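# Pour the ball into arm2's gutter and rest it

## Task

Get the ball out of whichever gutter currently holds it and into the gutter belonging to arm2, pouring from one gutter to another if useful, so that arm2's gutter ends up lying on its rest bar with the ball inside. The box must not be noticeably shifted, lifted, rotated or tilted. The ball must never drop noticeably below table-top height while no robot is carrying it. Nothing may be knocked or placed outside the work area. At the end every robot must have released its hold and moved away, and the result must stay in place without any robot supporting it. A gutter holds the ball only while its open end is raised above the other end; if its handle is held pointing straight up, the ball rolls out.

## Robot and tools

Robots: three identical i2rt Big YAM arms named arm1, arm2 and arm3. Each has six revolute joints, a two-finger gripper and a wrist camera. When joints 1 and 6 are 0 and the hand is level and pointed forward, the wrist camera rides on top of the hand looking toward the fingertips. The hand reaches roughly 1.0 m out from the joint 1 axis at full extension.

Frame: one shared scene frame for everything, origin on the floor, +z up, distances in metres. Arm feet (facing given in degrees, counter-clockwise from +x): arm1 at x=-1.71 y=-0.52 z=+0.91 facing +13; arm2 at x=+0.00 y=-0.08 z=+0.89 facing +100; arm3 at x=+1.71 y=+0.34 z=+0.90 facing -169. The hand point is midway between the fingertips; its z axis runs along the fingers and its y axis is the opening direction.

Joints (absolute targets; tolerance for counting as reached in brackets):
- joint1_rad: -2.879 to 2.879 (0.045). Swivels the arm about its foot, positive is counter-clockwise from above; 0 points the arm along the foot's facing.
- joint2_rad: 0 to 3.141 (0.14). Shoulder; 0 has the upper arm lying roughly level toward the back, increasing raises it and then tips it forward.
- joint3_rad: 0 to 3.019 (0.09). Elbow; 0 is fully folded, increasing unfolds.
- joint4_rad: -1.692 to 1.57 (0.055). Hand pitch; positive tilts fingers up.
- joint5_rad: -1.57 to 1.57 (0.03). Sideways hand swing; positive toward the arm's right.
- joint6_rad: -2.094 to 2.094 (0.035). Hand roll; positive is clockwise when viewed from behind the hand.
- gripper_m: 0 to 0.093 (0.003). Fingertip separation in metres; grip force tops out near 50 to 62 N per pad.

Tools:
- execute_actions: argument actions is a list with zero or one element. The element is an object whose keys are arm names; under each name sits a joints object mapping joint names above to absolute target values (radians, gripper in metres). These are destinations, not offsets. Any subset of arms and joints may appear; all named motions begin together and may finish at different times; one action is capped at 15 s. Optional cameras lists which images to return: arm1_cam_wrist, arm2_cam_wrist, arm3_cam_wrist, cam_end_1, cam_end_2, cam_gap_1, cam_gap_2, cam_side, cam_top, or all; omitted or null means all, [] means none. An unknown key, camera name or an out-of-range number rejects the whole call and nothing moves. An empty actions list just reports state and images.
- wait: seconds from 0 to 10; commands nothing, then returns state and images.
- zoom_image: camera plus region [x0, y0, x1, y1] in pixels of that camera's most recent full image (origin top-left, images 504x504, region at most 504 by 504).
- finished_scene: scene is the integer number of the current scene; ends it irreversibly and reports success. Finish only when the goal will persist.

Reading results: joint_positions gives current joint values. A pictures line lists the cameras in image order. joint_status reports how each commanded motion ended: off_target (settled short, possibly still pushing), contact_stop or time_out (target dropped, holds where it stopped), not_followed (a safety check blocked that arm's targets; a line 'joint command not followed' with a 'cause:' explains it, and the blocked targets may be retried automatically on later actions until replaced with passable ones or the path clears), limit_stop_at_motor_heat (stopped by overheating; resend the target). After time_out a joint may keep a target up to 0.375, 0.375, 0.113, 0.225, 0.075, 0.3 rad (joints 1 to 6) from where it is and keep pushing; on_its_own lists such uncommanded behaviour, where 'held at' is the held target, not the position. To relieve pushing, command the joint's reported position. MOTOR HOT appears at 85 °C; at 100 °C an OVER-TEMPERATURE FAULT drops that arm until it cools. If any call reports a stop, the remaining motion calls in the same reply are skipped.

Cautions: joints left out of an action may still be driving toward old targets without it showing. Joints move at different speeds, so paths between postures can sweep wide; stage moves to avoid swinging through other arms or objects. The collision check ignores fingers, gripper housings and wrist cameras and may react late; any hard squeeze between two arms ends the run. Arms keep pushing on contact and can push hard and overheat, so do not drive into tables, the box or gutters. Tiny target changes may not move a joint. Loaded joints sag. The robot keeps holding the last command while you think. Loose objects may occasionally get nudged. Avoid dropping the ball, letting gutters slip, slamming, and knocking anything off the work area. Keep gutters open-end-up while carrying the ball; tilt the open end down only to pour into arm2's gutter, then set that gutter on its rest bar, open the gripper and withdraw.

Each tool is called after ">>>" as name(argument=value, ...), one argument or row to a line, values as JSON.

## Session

>>> execute_actions(
  actions=[],
)

Scene clock: 0.00 s.
Motor temperatures (°C, as the motors report them): arm1=[21 22 20 21 20 23] | arm2=[20 22 24 21 20 23] | arm3=[21 23 22 24 23 21]
arm1.joint_positions: joint1_rad=+0.880 joint2_rad=+0.651 joint3_rad=+1.526 joint4_rad=-1.479 joint5_rad=+0.216 joint6_rad=-0.601 gripper_m=+0.094
arm1.joint_status: not commanded
arm1.hand: x=-1.5922 y=-0.3403 z=+1.4796 quat_wxyz=(-0.467, +0.636, -0.614, -0.020) (m; scene frame)
arm2.joint_positions: joint1_rad=+0.296 joint2_rad=+0.499 joint3_rad=+1.555 joint4_rad=-1.315 joint5_rad=+0.182 joint6_rad=+0.173 gripper_m=+0.094
arm2.joint_status: not commanded
arm2.hand: x=-0.0337 y=+0.0632 z=+1.5309 quat_wxyz=(-0.334, +0.601, -0.514, -0.514) (m; scene frame)
arm3.joint_positions: joint1_rad=-0.791 joint2_rad=+0.401 joint3_rad=+1.343 joint4_rad=-1.220 joint5_rad=-0.106 joint6_rad=-0.002 gripper_m=+0.095
arm3.joint_status: not commanded
arm3.hand: x=+1.5728 y=+0.4144 z=+1.4842 quat_wxyz=(+0.136, -0.771, +0.204, +0.587) (m; scene frame)
pictures: arm1_cam_wrist, arm2_cam_wrist, arm3_cam_wrist, cam_end_1, cam_end_2, cam_gap_1, cam_gap_2, cam_side, cam_top
Images, in order (width x height): arm1_cam_wrist 504x504, arm2_cam_wrist 504x504, arm3_cam_wrist 504x504, cam_end_1 504x504, cam_end_2 504x504, cam_gap_1 504x504, cam_gap_2 504x504, cam_side 504x504, cam_top 504x504.

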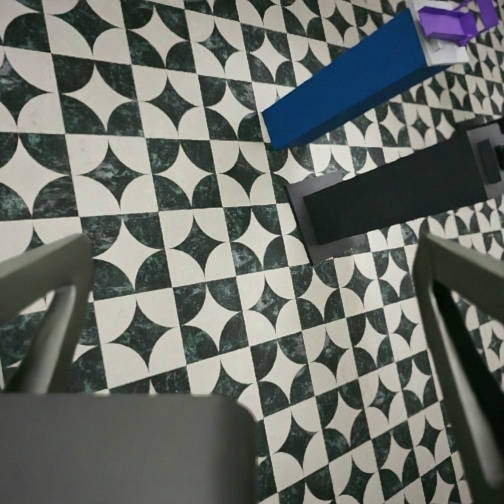

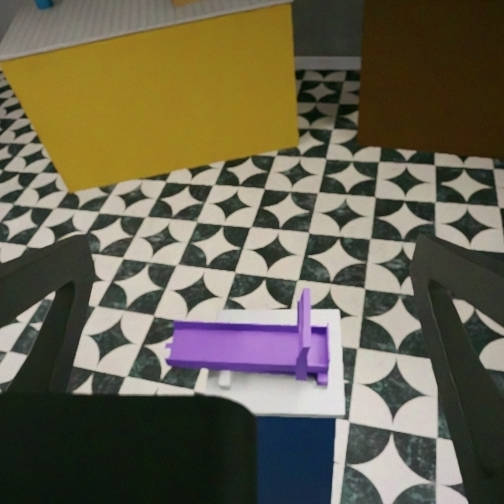

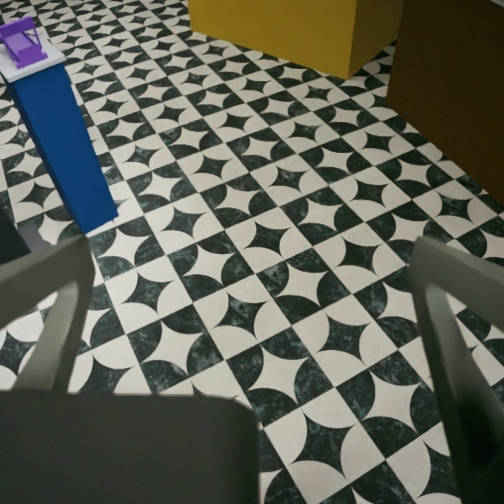

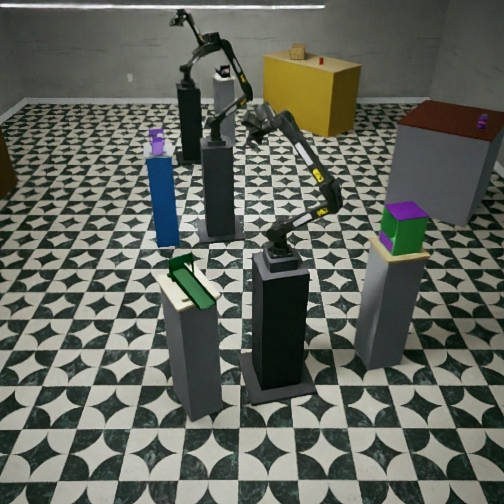

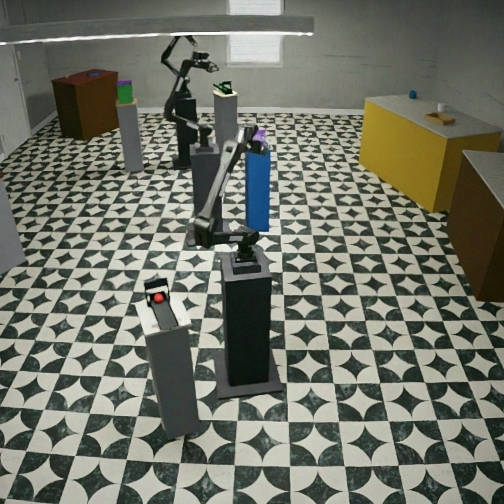

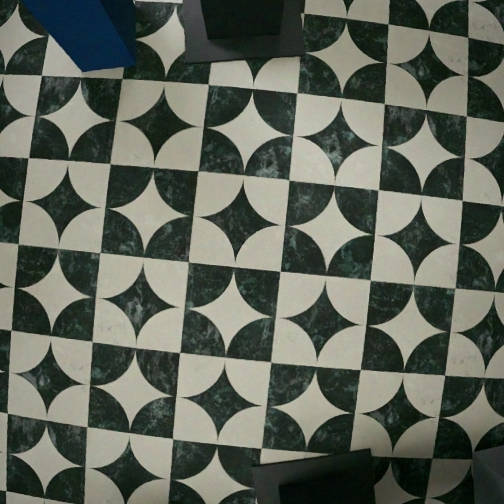

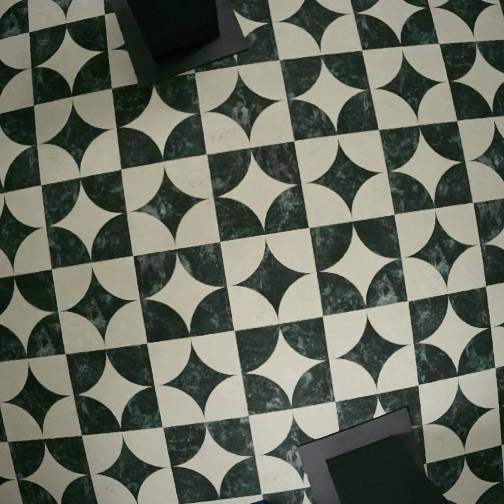

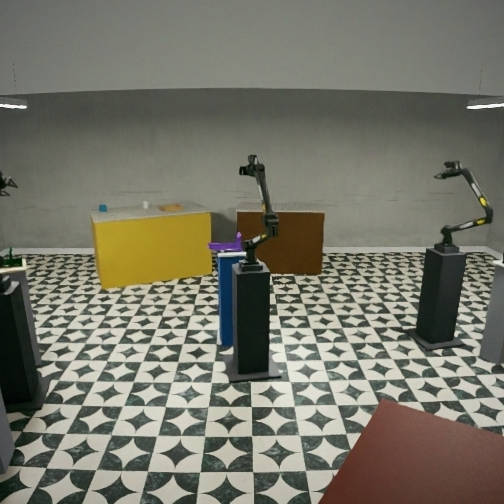

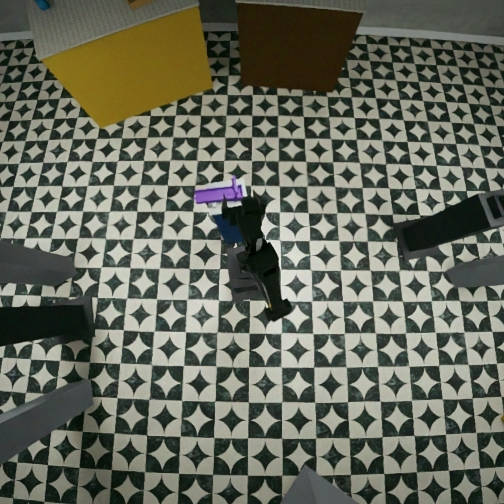

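>>> execute_actions(
  actions=[
    {"arm2":{"joints":{"joint1_rad":-0.1,"joint2_rad":1.39,"joint3_rad":1.385,"joint4_rad":-1.1,"joint5_rad":-0.2,"joint6_rad":-0.1,"gripper_m":0.06}},"arm3":{"joints":{"joint1_rad":1.88,"joint2_rad":1.39,"joint3_rad":1.4,"joint4_rad":-1.1,"joint5_rad":-0.2,"joint6_rad":-0.2,"gripper_m":0.06}}},
  ],
  cameras=["arm2_cam_wrist","arm3_cam_wrist","cam_end_2"],
)

Scene clock: 2.73 s.
Motor temperatures (°C, as the motors report them): arm1=[21 22 21 21 20 23] | arm2=[20 22 25 21 20 23] | arm3=[21 23 23 24 23 21]
arm1.joint_positions: joint1_rad=+0.880 joint2_rad=+0.651 joint3_rad=+1.526 joint4_rad=-1.479 joint5_rad=+0.216 joint6_rad=-0.601 gripper_m=+0.094
arm1.joint_status: not commanded
arm1.hand: x=-1.5922 y=-0.3403 z=+1.4796 quat_wxyz=(-0.467, +0.636, -0.614, -0.020) (m; scene frame)
arm2.joint_positions: joint1_rad=-0.099 joint2_rad=+1.401 joint3_rad=+1.366 joint4_rad=-1.107 joint5_rad=-0.198 joint6_rad=-0.084 gripper_m=+0.060
arm2.joint_status: all done
arm2.hand: x=-0.0709 y=+0.4235 z=+1.1716 quat_wxyz=(-0.081, +0.754, -0.614, -0.221) (m; scene frame)
arm3.joint_positions: joint1_rad=+1.880 joint2_rad=+1.406 joint3_rad=+1.379 joint4_rad=-1.112 joint5_rad=-0.200 joint6_rad=-0.189 gripper_m=+0.060
arm3.joint_status: all done
arm3.hand: x=+1.9902 y=-0.0920 z=+1.1876 quat_wxyz=(-0.230, -0.394, -0.889, +0.048) (m; scene frame)
pictures: arm2_cam_wrist, arm3_cam_wrist, cam_end_2
Images, in order (width x height): arm2_cam_wrist 504x504, arm3_cam_wrist 504x504, cam_end_2 504x504.

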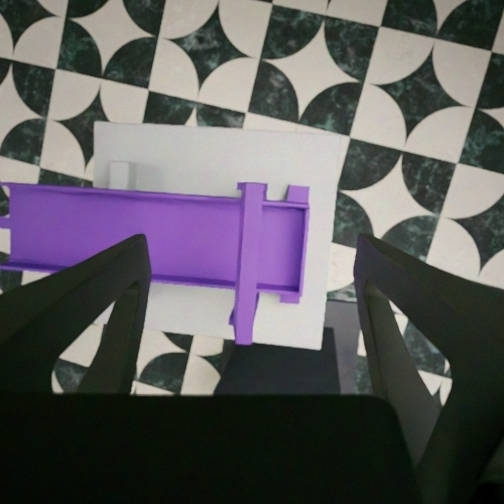

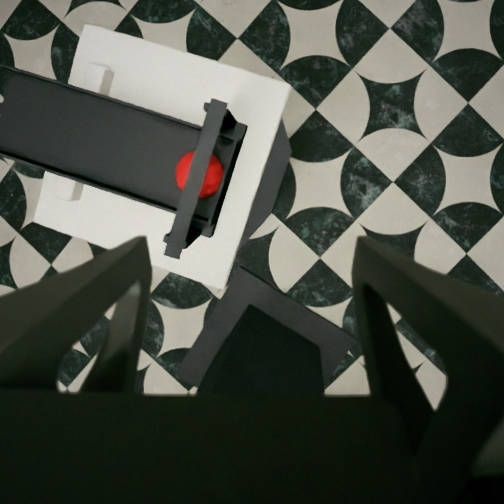

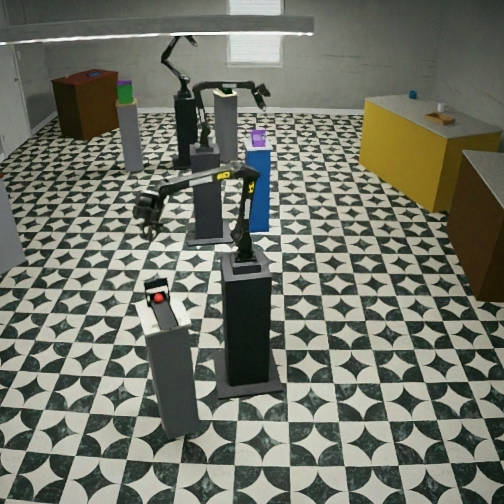

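>>> execute_actions(
  actions=[
    {"arm2":{"joints":{"joint1_rad":0.0,"joint2_rad":1.62,"joint3_rad":1.27,"joint4_rad":-1.21,"joint6_rad":0.045}},"arm3":{"joints":{"joint1_rad":2.035,"joint2_rad":1.725,"joint4_rad":-1.23,"joint6_rad":0.19}}},
  ],
  cameras=["arm2_cam_wrist","arm3_cam_wrist","cam_end_2"],
)

Scene clock: 4.63 s.
Motor temperatures (°C, as the motors report them): arm1=[21 22 21 21 20 23] | arm2=[20 22 26 21 20 23] | arm3=[21 23 23 24 23 21]
arm1.joint_positions: joint1_rad=+0.880 joint2_rad=+0.651 joint3_rad=+1.526 joint4_rad=-1.479 joint5_rad=+0.216 joint6_rad=-0.601 gripper_m=+0.094
arm1.joint_status: not commanded
arm1.hand: x=-1.5922 y=-0.3403 z=+1.4796 quat_wxyz=(-0.467, +0.636, -0.614, -0.020) (m; scene frame)
arm2.joint_positions: joint1_rad=+0.007 joint2_rad=+1.634 joint3_rad=+1.255 joint4_rad=-1.207 joint5_rad=-0.200 joint6_rad=+0.029 gripper_m=+0.060
arm2.joint_status: all done
arm2.hand: x=-0.1176 y=+0.3710 z=+1.0110 quat_wxyz=(+0.084, +0.755, -0.647, -0.060) (m; scene frame)
arm3.joint_positions: joint1_rad=+2.045 joint2_rad=+1.737 joint3_rad=+1.377 joint4_rad=-1.217 joint5_rad=-0.200 joint6_rad=+0.177 gripper_m=+0.060
arm3.joint_status: all done
arm3.hand: x=+2.0555 y=-0.0395 z=+1.0184 quat_wxyz=(-0.033, -0.512, -0.853, -0.093) (m; scene frame)
pictures: arm2_cam_wrist, arm3_cam_wrist, cam_end_2
Images, in order (width x height): arm2_cam_wrist 504x504, arm3_cam_wrist 504x504, cam_end_2 504x504.

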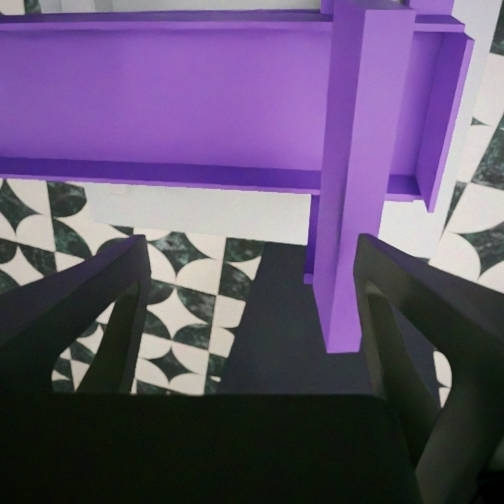

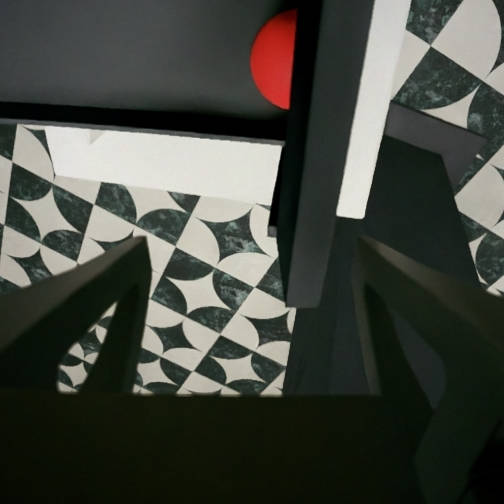

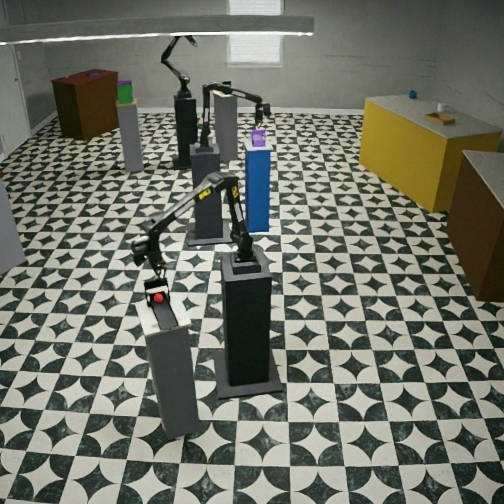

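>>> execute_actions(
  actions=[
    {"arm2":{"joints":{"joint1_rad":-0.055,"joint6_rad":-0.045}},"arm3":{"joints":{"joint1_rad":2.012,"joint6_rad":0.215}}},
  ],
  cameras=[],
)

>>> execute_actions(
  actions=[
    {"arm2":{"joints":{"joint2_rad":1.665,"joint3_rad":1.162,"joint4_rad":-1.052}},"arm3":{"joints":{"joint2_rad":1.805,"joint3_rad":1.335,"joint4_rad":-1.077}}},
  ],
  cameras=["arm2_cam_wrist","arm3_cam_wrist","cam_end_2"],
)

>>> zoom_image(
  camera="cam_end_2",
  region=[100, 80, 340, 340],
)

Scene clock: 6.10 s.
Motor temperatures (°C, as the motors report them): arm1=[21 22 21 21 20 23] | arm2=[20 22 26 21 20 23] | arm3=[21 24 23 24 23 21]
arm1.joint_positions: joint1_rad=+0.880 joint2_rad=+0.651 joint3_rad=+1.526 joint4_rad=-1.479 joint5_rad=+0.216 joint6_rad=-0.601 gripper_m=+0.094
arm1.joint_status: not commanded
arm1.hand: x=-1.5922 y=-0.3403 z=+1.4796 quat_wxyz=(-0.467, +0.636, -0.614, -0.020) (m; scene frame)
arm2.joint_positions: joint1_rad=-0.060 joint2_rad=+1.634 joint3_rad=+1.255 joint4_rad=-1.207 joint5_rad=-0.200 joint6_rad=-0.029 gripper_m=+0.060
arm2.joint_status: all done
arm2.hand: x=-0.0869 y=+0.3780 z=+1.0108 quat_wxyz=(+0.080, +0.752, -0.651, -0.065) (m; scene frame)
arm3.joint_positions: joint1_rad=+2.023 joint2_rad=+1.737 joint3_rad=+1.377 joint4_rad=-1.217 joint5_rad=-0.200 joint6_rad=+0.203 gripper_m=+0.060
arm3.joint_status: all done
arm3.hand: x=+2.0472 y=-0.0468 z=+1.0184 quat_wxyz=(-0.033, -0.532, -0.841, -0.093) (m; scene frame)
pictures: none
No camera images: the call's "cameras" was empty. Leave "cameras" out to get every camera's image.

Scene clock: 7.00 s.
Motor temperatures (°C, as the motors report them): arm1=[21 22 21 21 20 23] | arm2=[20 22 26 21 20 23] | arm3=[21 24 24 24 23 21]
arm1.joint_positions: joint1_rad=+0.880 joint2_rad=+0.651 joint3_rad=+1.526 joint4_rad=-1.479 joint5_rad=+0.216 joint6_rad=-0.601 gripper_m=+0.094
arm1.joint_status: not commanded
arm1.hand: x=-1.5922 y=-0.3403 z=+1.4796 quat_wxyz=(-0.467, +0.636, -0.614, -0.020) (m; scene frame)
arm2.joint_positions: joint1_rad=-0.060 joint2_rad=+1.669 joint3_rad=+1.153 joint4_rad=-1.061 joint5_rad=-0.200 joint6_rad=-0.029 gripper_m=+0.060
arm2.joint_status: all done
arm2.hand: x=-0.0864 y=+0.3708 z=+0.9603 quat_wxyz=(+0.077, +0.753, -0.650, -0.068) (m; scene frame)
arm3.joint_positions: joint1_rad=+2.023 joint2_rad=+1.820 joint3_rad=+1.322 joint4_rad=-1.093 joint5_rad=-0.200 joint6_rad=+0.203 gripper_m=+0.060
arm3.joint_status: all done
arm3.hand: x=+2.0497 y=-0.0503 z=+0.9585 quat_wxyz=(-0.026, -0.533, -0.841, -0.096) (m; scene frame)
pictures: arm2_cam_wrist, arm3_cam_wrist, cam_end_2
Images, in order (width x height): arm2_cam_wrist 504x504, arm3_cam_wrist 504x504, cam_end_2 504x504.

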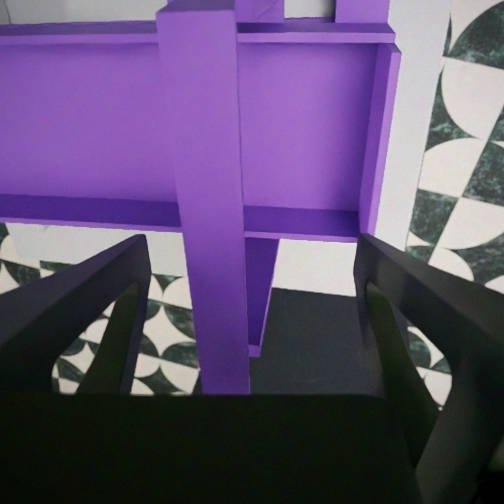

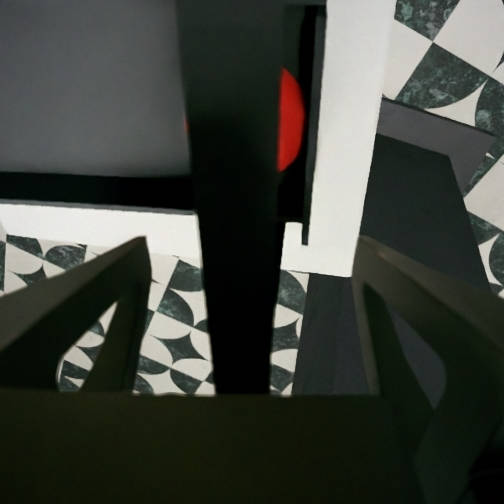

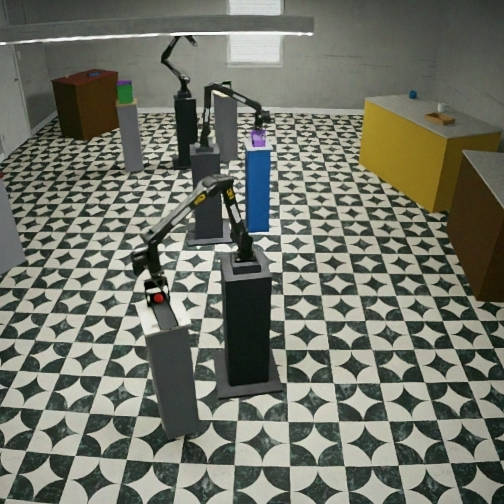

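Region (100, 80, 340, 340) of cam_end_2's 504x504 image, scaled by 1.938, with more detail than that image has; it fills the left 465 columns of this view, and the rest is white.

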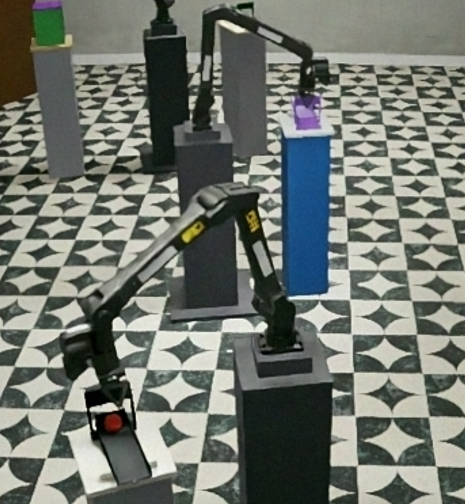

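Arm2 slightly lower and left; arm3 grips.

>>> execute_actions(
  actions=[
    {"arm2":{"joints":{"joint1_rad":-0.04,"joint3_rad":1.12,"joint4_rad":-1.01,"joint5_rad":-0.22}},"arm3":{"joints":{"gripper_m":0}}},
  ],
  cameras=["arm2_cam_wrist"],
)

>>> execute_actions(
  actions=[
    {"arm2":{"joints":{"gripper_m":0}},"arm3":{"joints":{"joint3_rad":1.65,"joint5_rad":-0.35}}},
  ],
  cameras=["arm2_cam_wrist","arm3_cam_wrist"],
)

Scene clock: 8.17 s.
Motor temperatures (°C, as the motors report them): arm1=[21 22 21 21 20 23] | arm2=[20 22 26 21 20 23] | arm3=[21 24 24 24 23 21]
arm1.joint_positions: joint1_rad=+0.880 joint2_rad=+0.651 joint3_rad=+1.526 joint4_rad=-1.479 joint5_rad=+0.216 joint6_rad=-0.601 gripper_m=+0.094
arm1.joint_status: not commanded
arm1.hand: x=-1.5922 y=-0.3403 z=+1.4796 quat_wxyz=(-0.467, +0.636, -0.614, -0.020) (m; scene frame)
arm2.joint_positions: joint1_rad=-0.044 joint2_rad=+1.669 joint3_rad=+1.116 joint4_rad=-1.020 joint5_rad=-0.218 joint6_rad=-0.029 gripper_m=+0.060
arm2.joint_status: all done
arm2.hand: x=-0.0960 y=+0.3628 z=+0.9488 quat_wxyz=(+0.083, +0.757, -0.643, -0.075) (m; scene frame)
arm3.joint_positions: joint1_rad=+2.023 joint2_rad=+1.819 joint3_rad=+1.322 joint4_rad=-1.091 joint5_rad=-0.206 joint6_rad=+0.203 gripper_m=+0.012
arm3.joint_status: gripper_m off_target (ended at +0.012, target +0.000)
arm3.hand: x=+2.0510 y=-0.0503 z=+0.9594 quat_wxyz=(-0.029, -0.532, -0.840, -0.098) (m; scene frame)
pictures: arm2_cam_wrist
Images, in order (width x height): arm2_cam_wrist 504x504.

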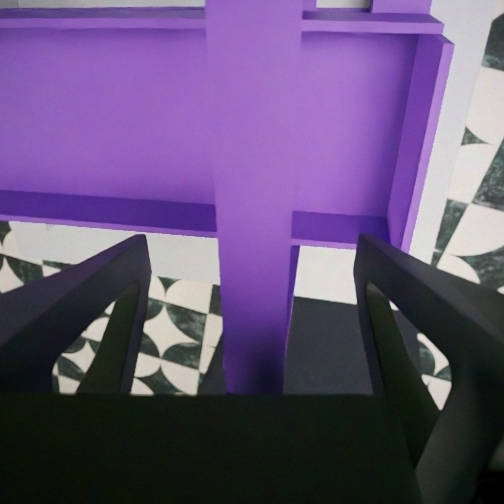

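Scene clock: 9.23 s.
Motor temperatures (°C, as the motors report them): arm1=[21 22 22 21 20 23] | arm2=[20 22 26 21 20 23] | arm3=[21 24 24 24 23 21]
arm1.joint_positions: joint1_rad=+0.880 joint2_rad=+0.651 joint3_rad=+1.526 joint4_rad=-1.479 joint5_rad=+0.216 joint6_rad=-0.601 gripper_m=+0.094
arm1.joint_status: not commanded
arm1.hand: x=-1.5922 y=-0.3403 z=+1.4796 quat_wxyz=(-0.467, +0.636, -0.614, -0.020) (m; scene frame)
arm2.joint_positions: joint1_rad=-0.044 joint2_rad=+1.669 joint3_rad=+1.116 joint4_rad=-1.020 joint5_rad=-0.219 joint6_rad=-0.030 gripper_m=+0.011
arm2.joint_status: gripper_m off_target (ended at +0.011, target +0.000)
arm2.hand: x=-0.0961 y=+0.3629 z=+0.9488 quat_wxyz=(+0.083, +0.758, -0.643, -0.075) (m; scene frame)
arm3.joint_positions: joint1_rad=+2.022 joint2_rad=+1.819 joint3_rad=+1.609 joint4_rad=-1.088 joint5_rad=-0.342 joint6_rad=+0.206 gripper_m=+0.012
arm3.joint_status: all done
arm3.hand: x=+2.1323 y=-0.1210 z=+1.0773 quat_wxyz=(-0.185, -0.504, -0.837, -0.110) (m; scene frame)
pictures: arm2_cam_wrist, arm3_cam_wrist
Images, in order (width x height): arm2_cam_wrist 504x504, arm3_cam_wrist 504x504.

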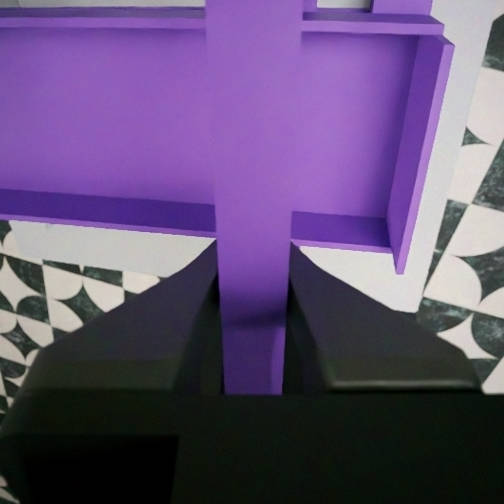

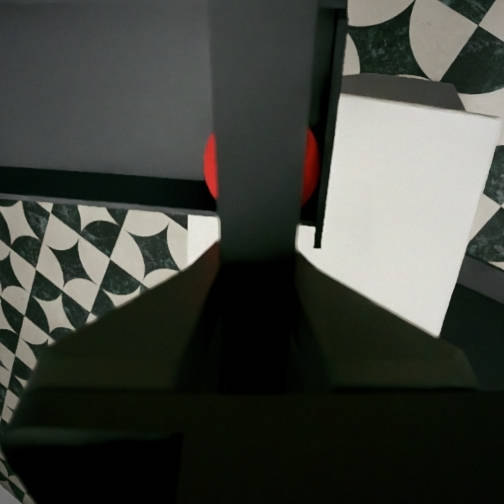

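>>> execute_actions(
  actions=[
    {"arm2":{"joints":{"joint3_rad":1.5}},"arm3":{"joints":{"joint1_rad":1.4,"joint3_rad":1.8,"joint6_rad":0.8}}},
  ],
  cameras=["arm3_cam_wrist"],
)

>>> execute_actions(
  actions=[
    {"arm2":{"joints":{"joint1_rad":-1.48,"joint6_rad":1.57,"joint5_rad":0}},"arm3":{"joints":{"joint1_rad":0.7,"joint2_rad":1.93,"joint3_rad":1.97,"joint5_rad":-0.1,"joint6_rad":1.6}}},
  ],
  cameras=["arm3_cam_wrist"],
)

>>> execute_actions(
  actions=[
    {"arm2":{"joints":{"joint2_rad":1.99,"joint3_rad":1.79,"joint4_rad":-1.02}},"arm3":{"joints":{"joint1_rad":0.07,"joint5_rad":0,"joint4_rad":-1.15}}},
  ],
  cameras=[],
)

>>> execute_actions(
  actions=[
    {"arm3":{"joints":{"joint4_rad":-1.33}}},
  ],
  cameras=["cam_gap_2","cam_side"],
)

>>> zoom_image(
  camera="cam_side",
  region=[300, 190, 420, 270],
)

Scene clock: 11.87 s.
Motor temperatures (°C, as the motors report them): arm1=[21 22 22 21 20 23] | arm2=[20 22 27 21 20 23] | arm3=[21 24 25 24 23 21]
arm1.joint_positions: joint1_rad=+0.880 joint2_rad=+0.651 joint3_rad=+1.526 joint4_rad=-1.479 joint5_rad=+0.216 joint6_rad=-0.601 gripper_m=+0.094
arm1.joint_status: not commanded
arm1.hand: x=-1.5922 y=-0.3403 z=+1.4796 quat_wxyz=(-0.467, +0.636, -0.614, -0.020) (m; scene frame)
arm2.joint_positions: joint1_rad=-0.044 joint2_rad=+1.678 joint3_rad=+1.455 joint4_rad=-1.013 joint5_rad=-0.216 joint6_rad=-0.032 gripper_m=+0.011
arm2.joint_status: all done
arm2.hand: x=-0.1123 y=+0.4921 z=+1.0772 quat_wxyz=(-0.030, +0.759, -0.620, -0.197) (m; scene frame)
arm3.joint_positions: joint1_rad=+1.402 joint2_rad=+1.832 joint3_rad=+1.755 joint4_rad=-1.088 joint5_rad=-0.345 joint6_rad=+0.789 gripper_m=+0.012
arm3.joint_status: all done
arm3.hand: x=+1.7894 y=-0.3192 z=+1.1365 quat_wxyz=(-0.248, -0.874, -0.411, -0.082) (m; scene frame)
pictures: arm3_cam_wrist
Images, in order (width x height): arm3_cam_wrist 504x504.

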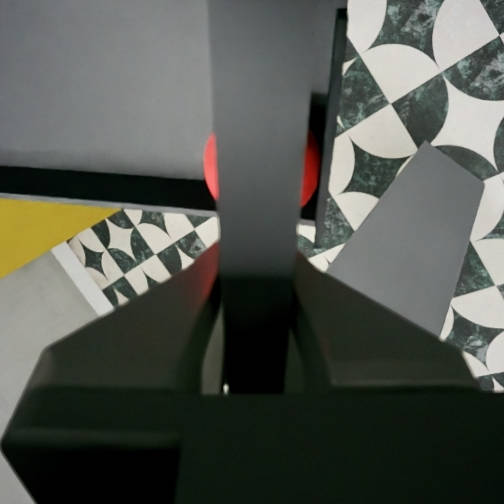

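Scene clock: 14.03 s.
Motor temperatures (°C, as the motors report them): arm1=[21 22 22 21 20 23] | arm2=[20 22 27 21 20 23] | arm3=[21 24 25 24 23 21]
arm1.joint_positions: joint1_rad=+0.880 joint2_rad=+0.651 joint3_rad=+1.526 joint4_rad=-1.479 joint5_rad=+0.216 joint6_rad=-0.601 gripper_m=+0.094
arm1.joint_status: not commanded
arm1.hand: x=-1.5922 y=-0.3403 z=+1.4796 quat_wxyz=(-0.467, +0.636, -0.614, -0.020) (m; scene frame)
arm2.joint_positions: joint1_rad=-1.486 joint2_rad=+1.681 joint3_rad=+1.455 joint4_rad=-1.013 joint5_rad=+0.002 joint6_rad=+1.555 gripper_m=+0.011
arm2.joint_status: all done
arm2.hand: x=+0.5647 y=+0.0707 z=+1.0671 quat_wxyz=(-0.099, -0.595, -0.788, -0.128) (m; scene frame)
arm3.joint_positions: joint1_rad=+0.710 joint2_rad=+1.965 joint3_rad=+1.905 joint4_rad=-1.088 joint5_rad=-0.101 joint6_rad=+1.591 gripper_m=+0.012
arm3.joint_status: all done
arm3.hand: x=+1.2882 y=-0.2317 z=+1.1112 quat_wxyz=(-0.216, -0.923, +0.319, +0.019) (m; scene frame)
pictures: arm3_cam_wrist
Images, in order (width x height): arm3_cam_wrist 504x504.

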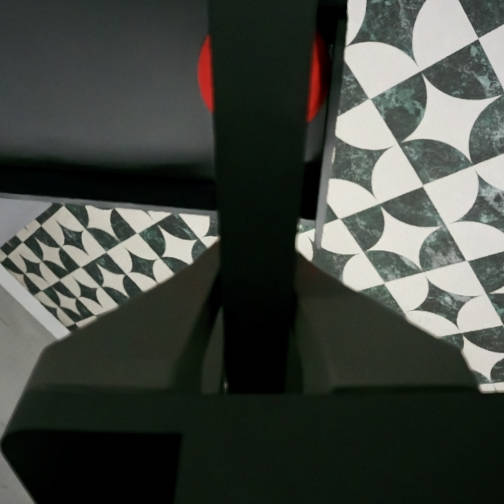

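Scene clock: 15.80 s.
Motor temperatures (°C, as the motors report them): arm1=[21 22 22 21 20 23] | arm2=[20 23 28 21 20 23] | arm3=[21 24 26 24 23 21]
arm1.joint_positions: joint1_rad=+0.880 joint2_rad=+0.651 joint3_rad=+1.526 joint4_rad=-1.479 joint5_rad=+0.216 joint6_rad=-0.601 gripper_m=+0.094
arm1.joint_status: not commanded
arm1.hand: x=-1.5922 y=-0.3403 z=+1.4796 quat_wxyz=(-0.467, +0.636, -0.614, -0.020) (m; scene frame)
arm2.joint_positions: joint1_rad=-1.486 joint2_rad=+2.027 joint3_rad=+1.721 joint4_rad=-1.026 joint5_rad=+0.001 joint6_rad=+1.556 gripper_m=+0.011
arm2.joint_status: all done
arm2.hand: x=+0.6497 y=+0.0938 z=+0.9713 quat_wxyz=(-0.070, -0.599, -0.792, -0.092) (m; scene frame)
arm3.joint_positions: joint1_rad=+0.079 joint2_rad=+1.965 joint3_rad=+1.907 joint4_rad=-1.141 joint5_rad=-0.001 joint6_rad=+1.593 gripper_m=+0.012
arm3.joint_status: all done
arm3.hand: x=+1.0403 y=+0.1496 z=+1.1052 quat_wxyz=(-0.150, -0.776, +0.603, +0.109) (m; scene frame)
pictures: none
No camera images: the call's "cameras" was empty. Leave "cameras" out to get every camera's image.

Scene clock: 16.67 s.
Motor temperatures (°C, as the motors report them): arm1=[21 22 22 21 20 23] | arm2=[20 23 28 21 20 23] | arm3=[21 24 26 24 23 21]
arm1.joint_positions: joint1_rad=+0.880 joint2_rad=+0.651 joint3_rad=+1.526 joint4_rad=-1.479 joint5_rad=+0.216 joint6_rad=-0.601 gripper_m=+0.094
arm1.joint_status: not commanded
arm1.hand: x=-1.5922 y=-0.3403 z=+1.4796 quat_wxyz=(-0.467, +0.636, -0.614, -0.020) (m; scene frame)
arm2.joint_positions: joint1_rad=-1.486 joint2_rad=+2.027 joint3_rad=+1.721 joint4_rad=-1.026 joint5_rad=+0.001 joint6_rad=+1.556 gripper_m=+0.011
arm2.joint_status: not commanded
arm2.hand: x=+0.6497 y=+0.0938 z=+0.9713 quat_wxyz=(-0.070, -0.599, -0.792, -0.092) (m; scene frame)
arm3.joint_positions: joint1_rad=+0.079 joint2_rad=+1.965 joint3_rad=+1.907 joint4_rad=-1.320 joint5_rad=-0.001 joint6_rad=+1.593 gripper_m=+0.012
arm3.joint_status: all done
arm3.hand: x=+1.0808 y=+0.1609 z=+1.0930 quat_wxyz=(-0.079, -0.786, +0.610, +0.056) (m; scene frame)
pictures: cam_gap_2, cam_side
Images, in order (width x height): cam_gap_2 504x504, cam_side 504x504.

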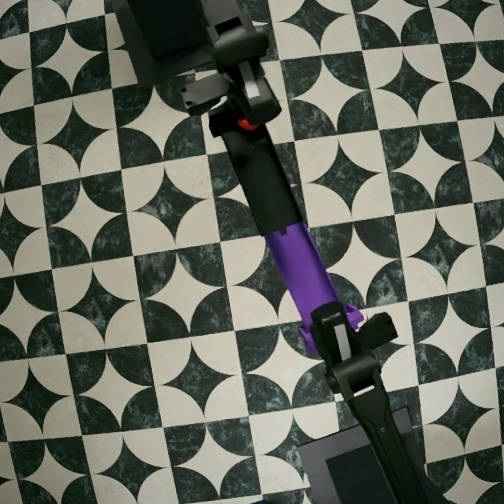

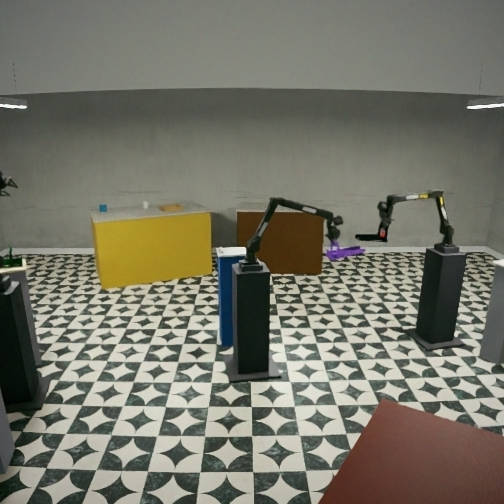

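Region (300, 190, 420, 270) of cam_side's 504x504 image, scaled by 4.200, with more detail than that image has.

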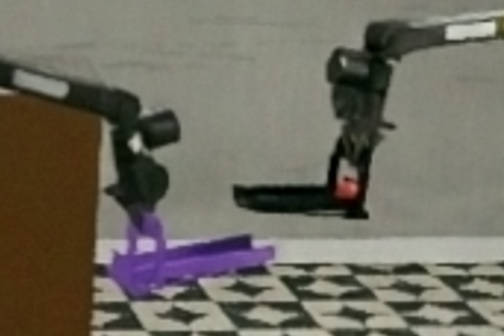

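>>> execute_actions(
  actions=[
    {"arm3":{"joints":{"joint2_rad":2.0,"joint4_rad":-1.40}}},
  ],
  cameras=[],
)

>>> wait(
  seconds=2,
)

Scene clock: 17.80 s.
Motor temperatures (°C, as the motors report them): arm1=[21 22 22 21 20 23] | arm2=[20 23 29 21 20 23] | arm3=[21 24 26 24 23 21]
arm1.joint_positions: joint1_rad=+0.880 joint2_rad=+0.651 joint3_rad=+1.526 joint4_rad=-1.479 joint5_rad=+0.216 joint6_rad=-0.601 gripper_m=+0.094
arm1.joint_status: not commanded
arm1.hand: x=-1.5922 y=-0.3403 z=+1.4796 quat_wxyz=(-0.467, +0.636, -0.614, -0.020) (m; scene frame)
arm2.joint_positions: joint1_rad=-1.486 joint2_rad=+2.027 joint3_rad=+1.721 joint4_rad=-1.026 joint5_rad=+0.001 joint6_rad=+1.556 gripper_m=+0.011
arm2.joint_status: not commanded
arm2.hand: x=+0.6497 y=+0.0938 z=+0.9713 quat_wxyz=(-0.070, -0.599, -0.792, -0.092) (m; scene frame)
arm3.joint_positions: joint1_rad=+0.079 joint2_rad=+2.024 joint3_rad=+1.914 joint4_rad=-1.389 joint5_rad=-0.001 joint6_rad=+1.593 gripper_m=+0.012
arm3.joint_status: all done
arm3.hand: x=+1.0928 y=+0.1642 z=+1.0563 quat_wxyz=(-0.030, -0.789, +0.613, +0.020) (m; scene frame)
pictures: none
No camera images: the call's "cameras" was empty. Leave "cameras" out to get every camera's image.

Scene clock: 19.80 s.
Motor temperatures (°C, as the motors report them): arm1=[21 22 22 21 20 23] | arm2=[20 23 29 21 20 23] | arm3=[21 24 27 24 23 21]
arm1.joint_positions: joint1_rad=+0.880 joint2_rad=+0.651 joint3_rad=+1.526 joint4_rad=-1.479 joint5_rad=+0.216 joint6_rad=-0.601 gripper_m=+0.094
arm1.joint_status: not commanded
arm1.hand: x=-1.5922 y=-0.3403 z=+1.4796 quat_wxyz=(-0.467, +0.636, -0.614, -0.020) (m; scene frame)
arm2.joint_positions: joint1_rad=-1.486 joint2_rad=+2.027 joint3_rad=+1.721 joint4_rad=-1.028 joint5_rad=+0.000 joint6_rad=+1.557 gripper_m=+0.011
arm2.joint_status: not commanded
arm2.hand: x=+0.6493 y=+0.0940 z=+0.9714 quat_wxyz=(-0.069, -0.599, -0.792, -0.092) (m; scene frame)
arm3.joint_positions: joint1_rad=+0.079 joint2_rad=+2.024 joint3_rad=+1.914 joint4_rad=-1.389 joint5_rad=-0.001 joint6_rad=+1.593 gripper_m=+0.012
arm3.joint_status: all done
arm3.hand: x=+1.0928 y=+0.1642 z=+1.0563 quat_wxyz=(-0.030, -0.789, +0.613, +0.020) (m; scene frame)
wait: 2.00 s; at rest by 0.27 s
pictures: arm1_cam_wrist, arm2_cam_wrist, arm3_cam_wrist, cam_end_1, cam_end_2, cam_gap_1, cam_gap_2, cam_side, cam_top
Images, in order (width x height): arm1_cam_wrist 504x504, arm2_cam_wrist 504x504, arm3_cam_wrist 504x504, cam_end_1 504x504, cam_end_2 504x504, cam_gap_1 504x504, cam_gap_2 504x504, cam_side 504x504, cam_top 504x504.

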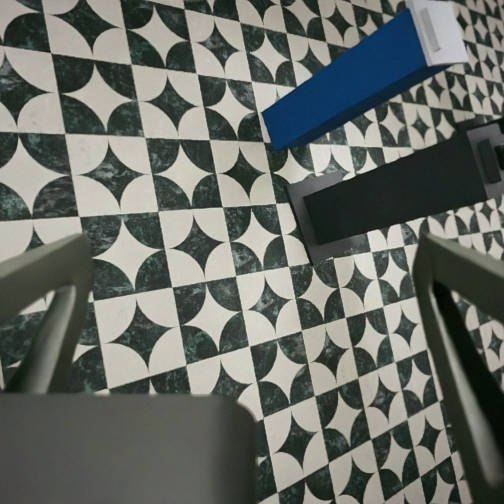

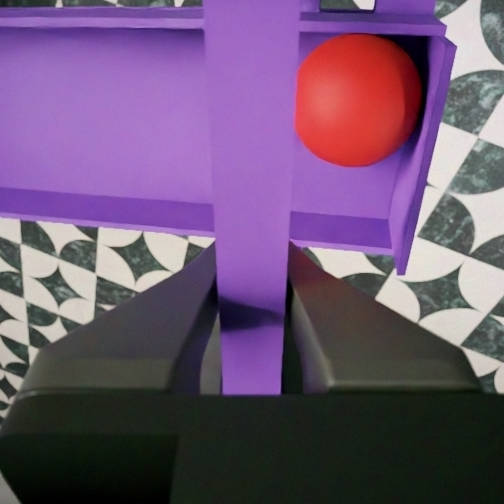

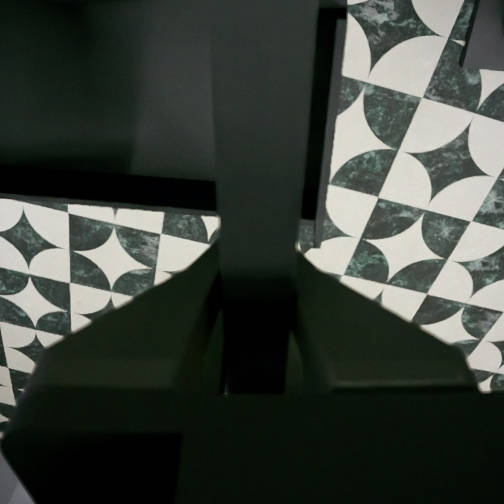

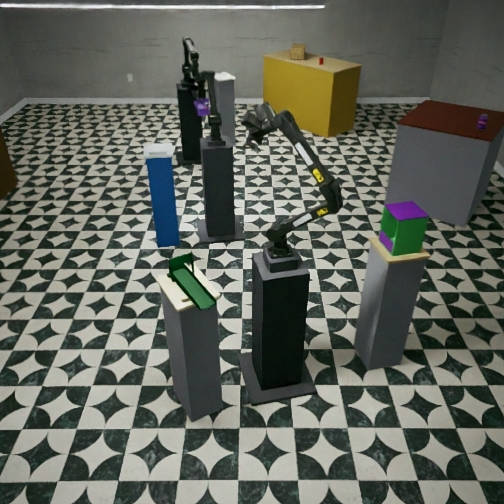

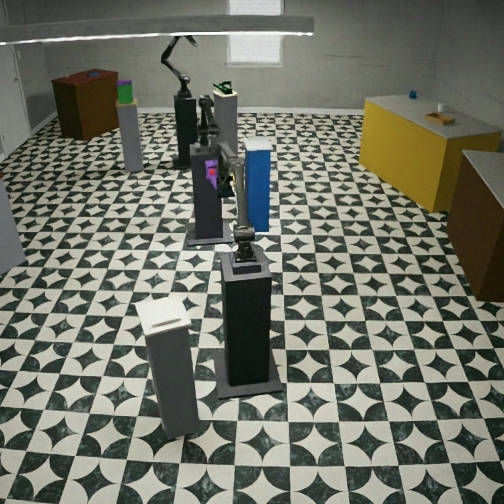

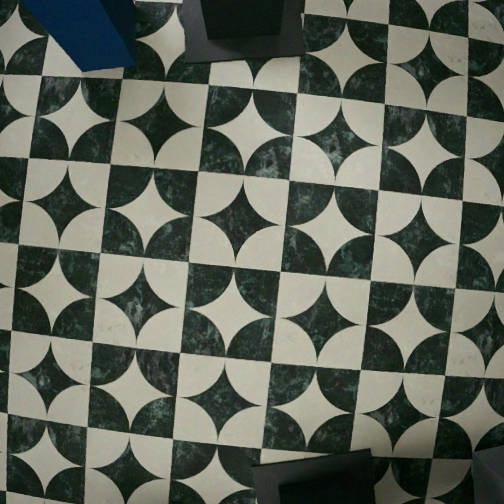

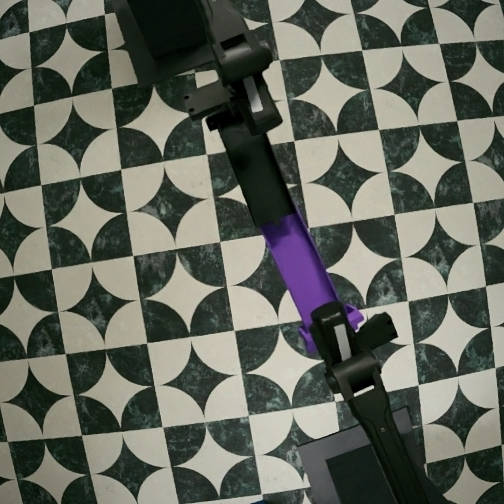

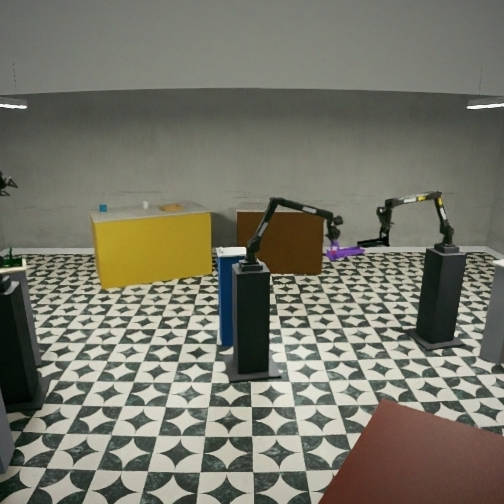

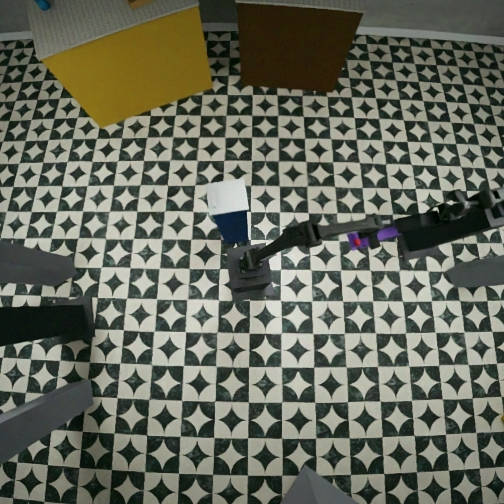

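>>> execute_actions(
  actions=[
    {"arm2":{"joints":{"joint1_rad":-1.2,"joint2_rad":1.9,"joint5_rad":-0.1}},"arm3":{"joints":{"joint1_rad":1.0,"joint2_rad":1.8,"joint4_rad":-1.08,"joint5_rad":-0.21,"joint6_rad":0.19}}},
  ],
  cameras=[],
)

>>> execute_actions(
  actions=[
    {"arm2":{"joints":{"joint1_rad":-0.6,"joint2_rad":1.655,"joint3_rad":1.5,"joint5_rad":-0.35,"joint6_rad":0.75}},"arm3":{"joints":{"joint1_rad":2.022,"joint3_rad":1.65}}},
  ],
  cameras=[],
)

>>> execute_actions(
  actions=[
    {"arm2":{"joints":{"joint1_rad":-0.04,"joint3_rad":1.4,"joint6_rad":-0.045}},"arm3":{"joints":{"joint3_rad":1.4}}},
  ],
  cameras=[],
)

>>> execute_actions(
  actions=[
    {"arm2":{"joints":{"joint3_rad":1.18,"joint5_rad":-0.25}},"arm3":{"joints":{"joint3_rad":1.345}}},
  ],
  cameras=["arm2_cam_wrist","cam_end_2"],
)

Scene clock: 22.33 s.
Motor temperatures (°C, as the motors report them): arm1=[21 22 22 21 20 23] | arm2=[20 23 30 21 20 23] | arm3=[21 25 27 24 23 21]
arm1.joint_positions: joint1_rad=+0.880 joint2_rad=+0.651 joint3_rad=+1.526 joint4_rad=-1.479 joint5_rad=+0.216 joint6_rad=-0.601 gripper_m=+0.094
arm1.joint_status: not commanded
arm1.hand: x=-1.5922 y=-0.3403 z=+1.4796 quat_wxyz=(-0.467, +0.636, -0.614, -0.020) (m; scene frame)
arm2.joint_positions: joint1_rad=-1.204 joint2_rad=+1.925 joint3_rad=+1.731 joint4_rad=-1.028 joint5_rad=-0.098 joint6_rad=+1.559 gripper_m=+0.011
arm2.joint_status: all done
arm2.hand: x=+0.5706 y=+0.2838 z=+1.0442 quat_wxyz=(-0.041, -0.471, -0.864, -0.173) (m; scene frame)
arm3.joint_positions: joint1_rad=+1.008 joint2_rad=+1.824 joint3_rad=+1.943 joint4_rad=-1.092 joint5_rad=-0.209 joint6_rad=+0.201 gripper_m=+0.012
arm3.joint_status: all done
arm3.hand: x=+1.4963 y=-0.3253 z=+1.2287 quat_wxyz=(-0.266, -0.819, -0.483, +0.160) (m; scene frame)
pictures: none
No camera images: the call's "cameras" was empty. Leave "cameras" out to get every camera's image.

Scene clock: 24.07 s.
Motor temperatures (°C, as the motors report them): arm1=[21 22 23 21 20 23] | arm2=[20 23 30 21 20 23] | arm3=[21 25 27 24 23 21]
arm1.joint_positions: joint1_rad=+0.880 joint2_rad=+0.651 joint3_rad=+1.526 joint4_rad=-1.479 joint5_rad=+0.216 joint6_rad=-0.601 gripper_m=+0.094
arm1.joint_status: not commanded
arm1.hand: x=-1.5922 y=-0.3403 z=+1.4796 quat_wxyz=(-0.467, +0.636, -0.614, -0.020) (m; scene frame)
arm2.joint_positions: joint1_rad=-0.602 joint2_rad=+1.675 joint3_rad=+1.483 joint4_rad=-1.027 joint5_rad=-0.346 joint6_rad=+0.768 gripper_m=+0.011
arm2.joint_status: all done
arm2.hand: x=+0.1898 y=+0.4772 z=+1.0949 quat_wxyz=(+0.042, +0.211, -0.947, -0.240) (m; scene frame)
arm3.joint_positions: joint1_rad=+2.035 joint2_rad=+1.835 joint3_rad=+1.630 joint4_rad=-1.092 joint5_rad=-0.209 joint6_rad=+0.198 gripper_m=+0.012
arm3.joint_status: all done
arm3.hand: x=+2.1255 y=-0.1356 z=+1.0705 quat_wxyz=(-0.164, -0.507, -0.845, -0.048) (m; scene frame)
pictures: none
No camera images: the call's "cameras" was empty. Leave "cameras" out to get every camera's image.

Scene clock: 25.80 s.
Motor temperatures (°C, as the motors report them): arm1=[21 22 23 21 20 23] | arm2=[20 24 30 21 20 23] | arm3=[21 25 27 24 23 21]
arm1.joint_positions: joint1_rad=+0.880 joint2_rad=+0.651 joint3_rad=+1.526 joint4_rad=-1.479 joint5_rad=+0.216 joint6_rad=-0.601 gripper_m=+0.094
arm1.joint_status: not commanded
arm1.hand: x=-1.5922 y=-0.3403 z=+1.4796 quat_wxyz=(-0.467, +0.636, -0.614, -0.020) (m; scene frame)
arm2.joint_positions: joint1_rad=-0.041 joint2_rad=+1.678 joint3_rad=+1.377 joint4_rad=-1.027 joint5_rad=-0.344 joint6_rad=-0.029 gripper_m=+0.011
arm2.joint_status: all done
arm2.hand: x=-0.1311 y=+0.4588 z=+1.0482 quat_wxyz=(+0.048, +0.759, -0.616, -0.205) (m; scene frame)
arm3.joint_positions: joint1_rad=+2.035 joint2_rad=+1.822 joint3_rad=+1.374 joint4_rad=-1.092 joint5_rad=-0.208 joint6_rad=+0.198 gripper_m=+0.012
arm3.joint_status: all done
arm3.hand: x=+2.0688 y=-0.0627 z=+0.9757 quat_wxyz=(-0.051, -0.523, -0.846, -0.091) (m; scene frame)
pictures: none
No camera images: the call's "cameras" was empty. Leave "cameras" out to get every camera's image.

Scene clock: 26.93 s.
Motor temperatures (°C, as the motors report them): arm1=[21 22 23 21 20 23] | arm2=[20 24 30 21 20 23] | arm3=[21 25 27 24 23 21]
arm1.joint_positions: joint1_rad=+0.880 joint2_rad=+0.651 joint3_rad=+1.526 joint4_rad=-1.479 joint5_rad=+0.216 joint6_rad=-0.601 gripper_m=+0.094
arm1.joint_status: not commanded
arm1.hand: x=-1.5922 y=-0.3403 z=+1.4796 quat_wxyz=(-0.467, +0.636, -0.614, -0.020) (m; scene frame)
arm2.joint_positions: joint1_rad=-0.041 joint2_rad=+1.675 joint3_rad=+1.152 joint4_rad=-1.026 joint5_rad=-0.246 joint6_rad=-0.030 gripper_m=+0.011
arm2.joint_status: all done
arm2.hand: x=-0.1040 y=+0.3756 z=+0.9592 quat_wxyz=(+0.085, +0.758, -0.639, -0.093) (m; scene frame)
arm3.joint_positions: joint1_rad=+2.034 joint2_rad=+1.821 joint3_rad=+1.329 joint4_rad=-1.092 joint5_rad=-0.209 joint6_rad=+0.198 gripper_m=+0.012
arm3.joint_status: all done
arm3.hand: x=+2.0574 y=-0.0482 z=+0.9610 quat_wxyz=(-0.031, -0.525, -0.845, -0.098) (m; scene frame)
pictures: arm2_cam_wrist, cam_end_2
Images, in order (width x height): arm2_cam_wrist 504x504, cam_end_2 504x504.

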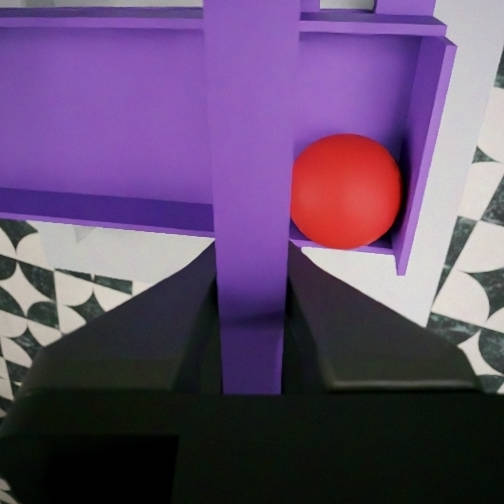

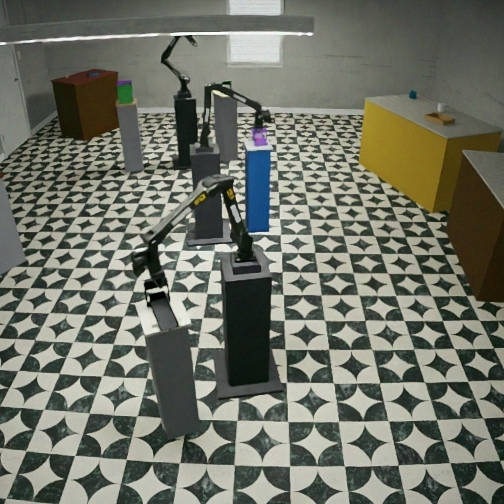

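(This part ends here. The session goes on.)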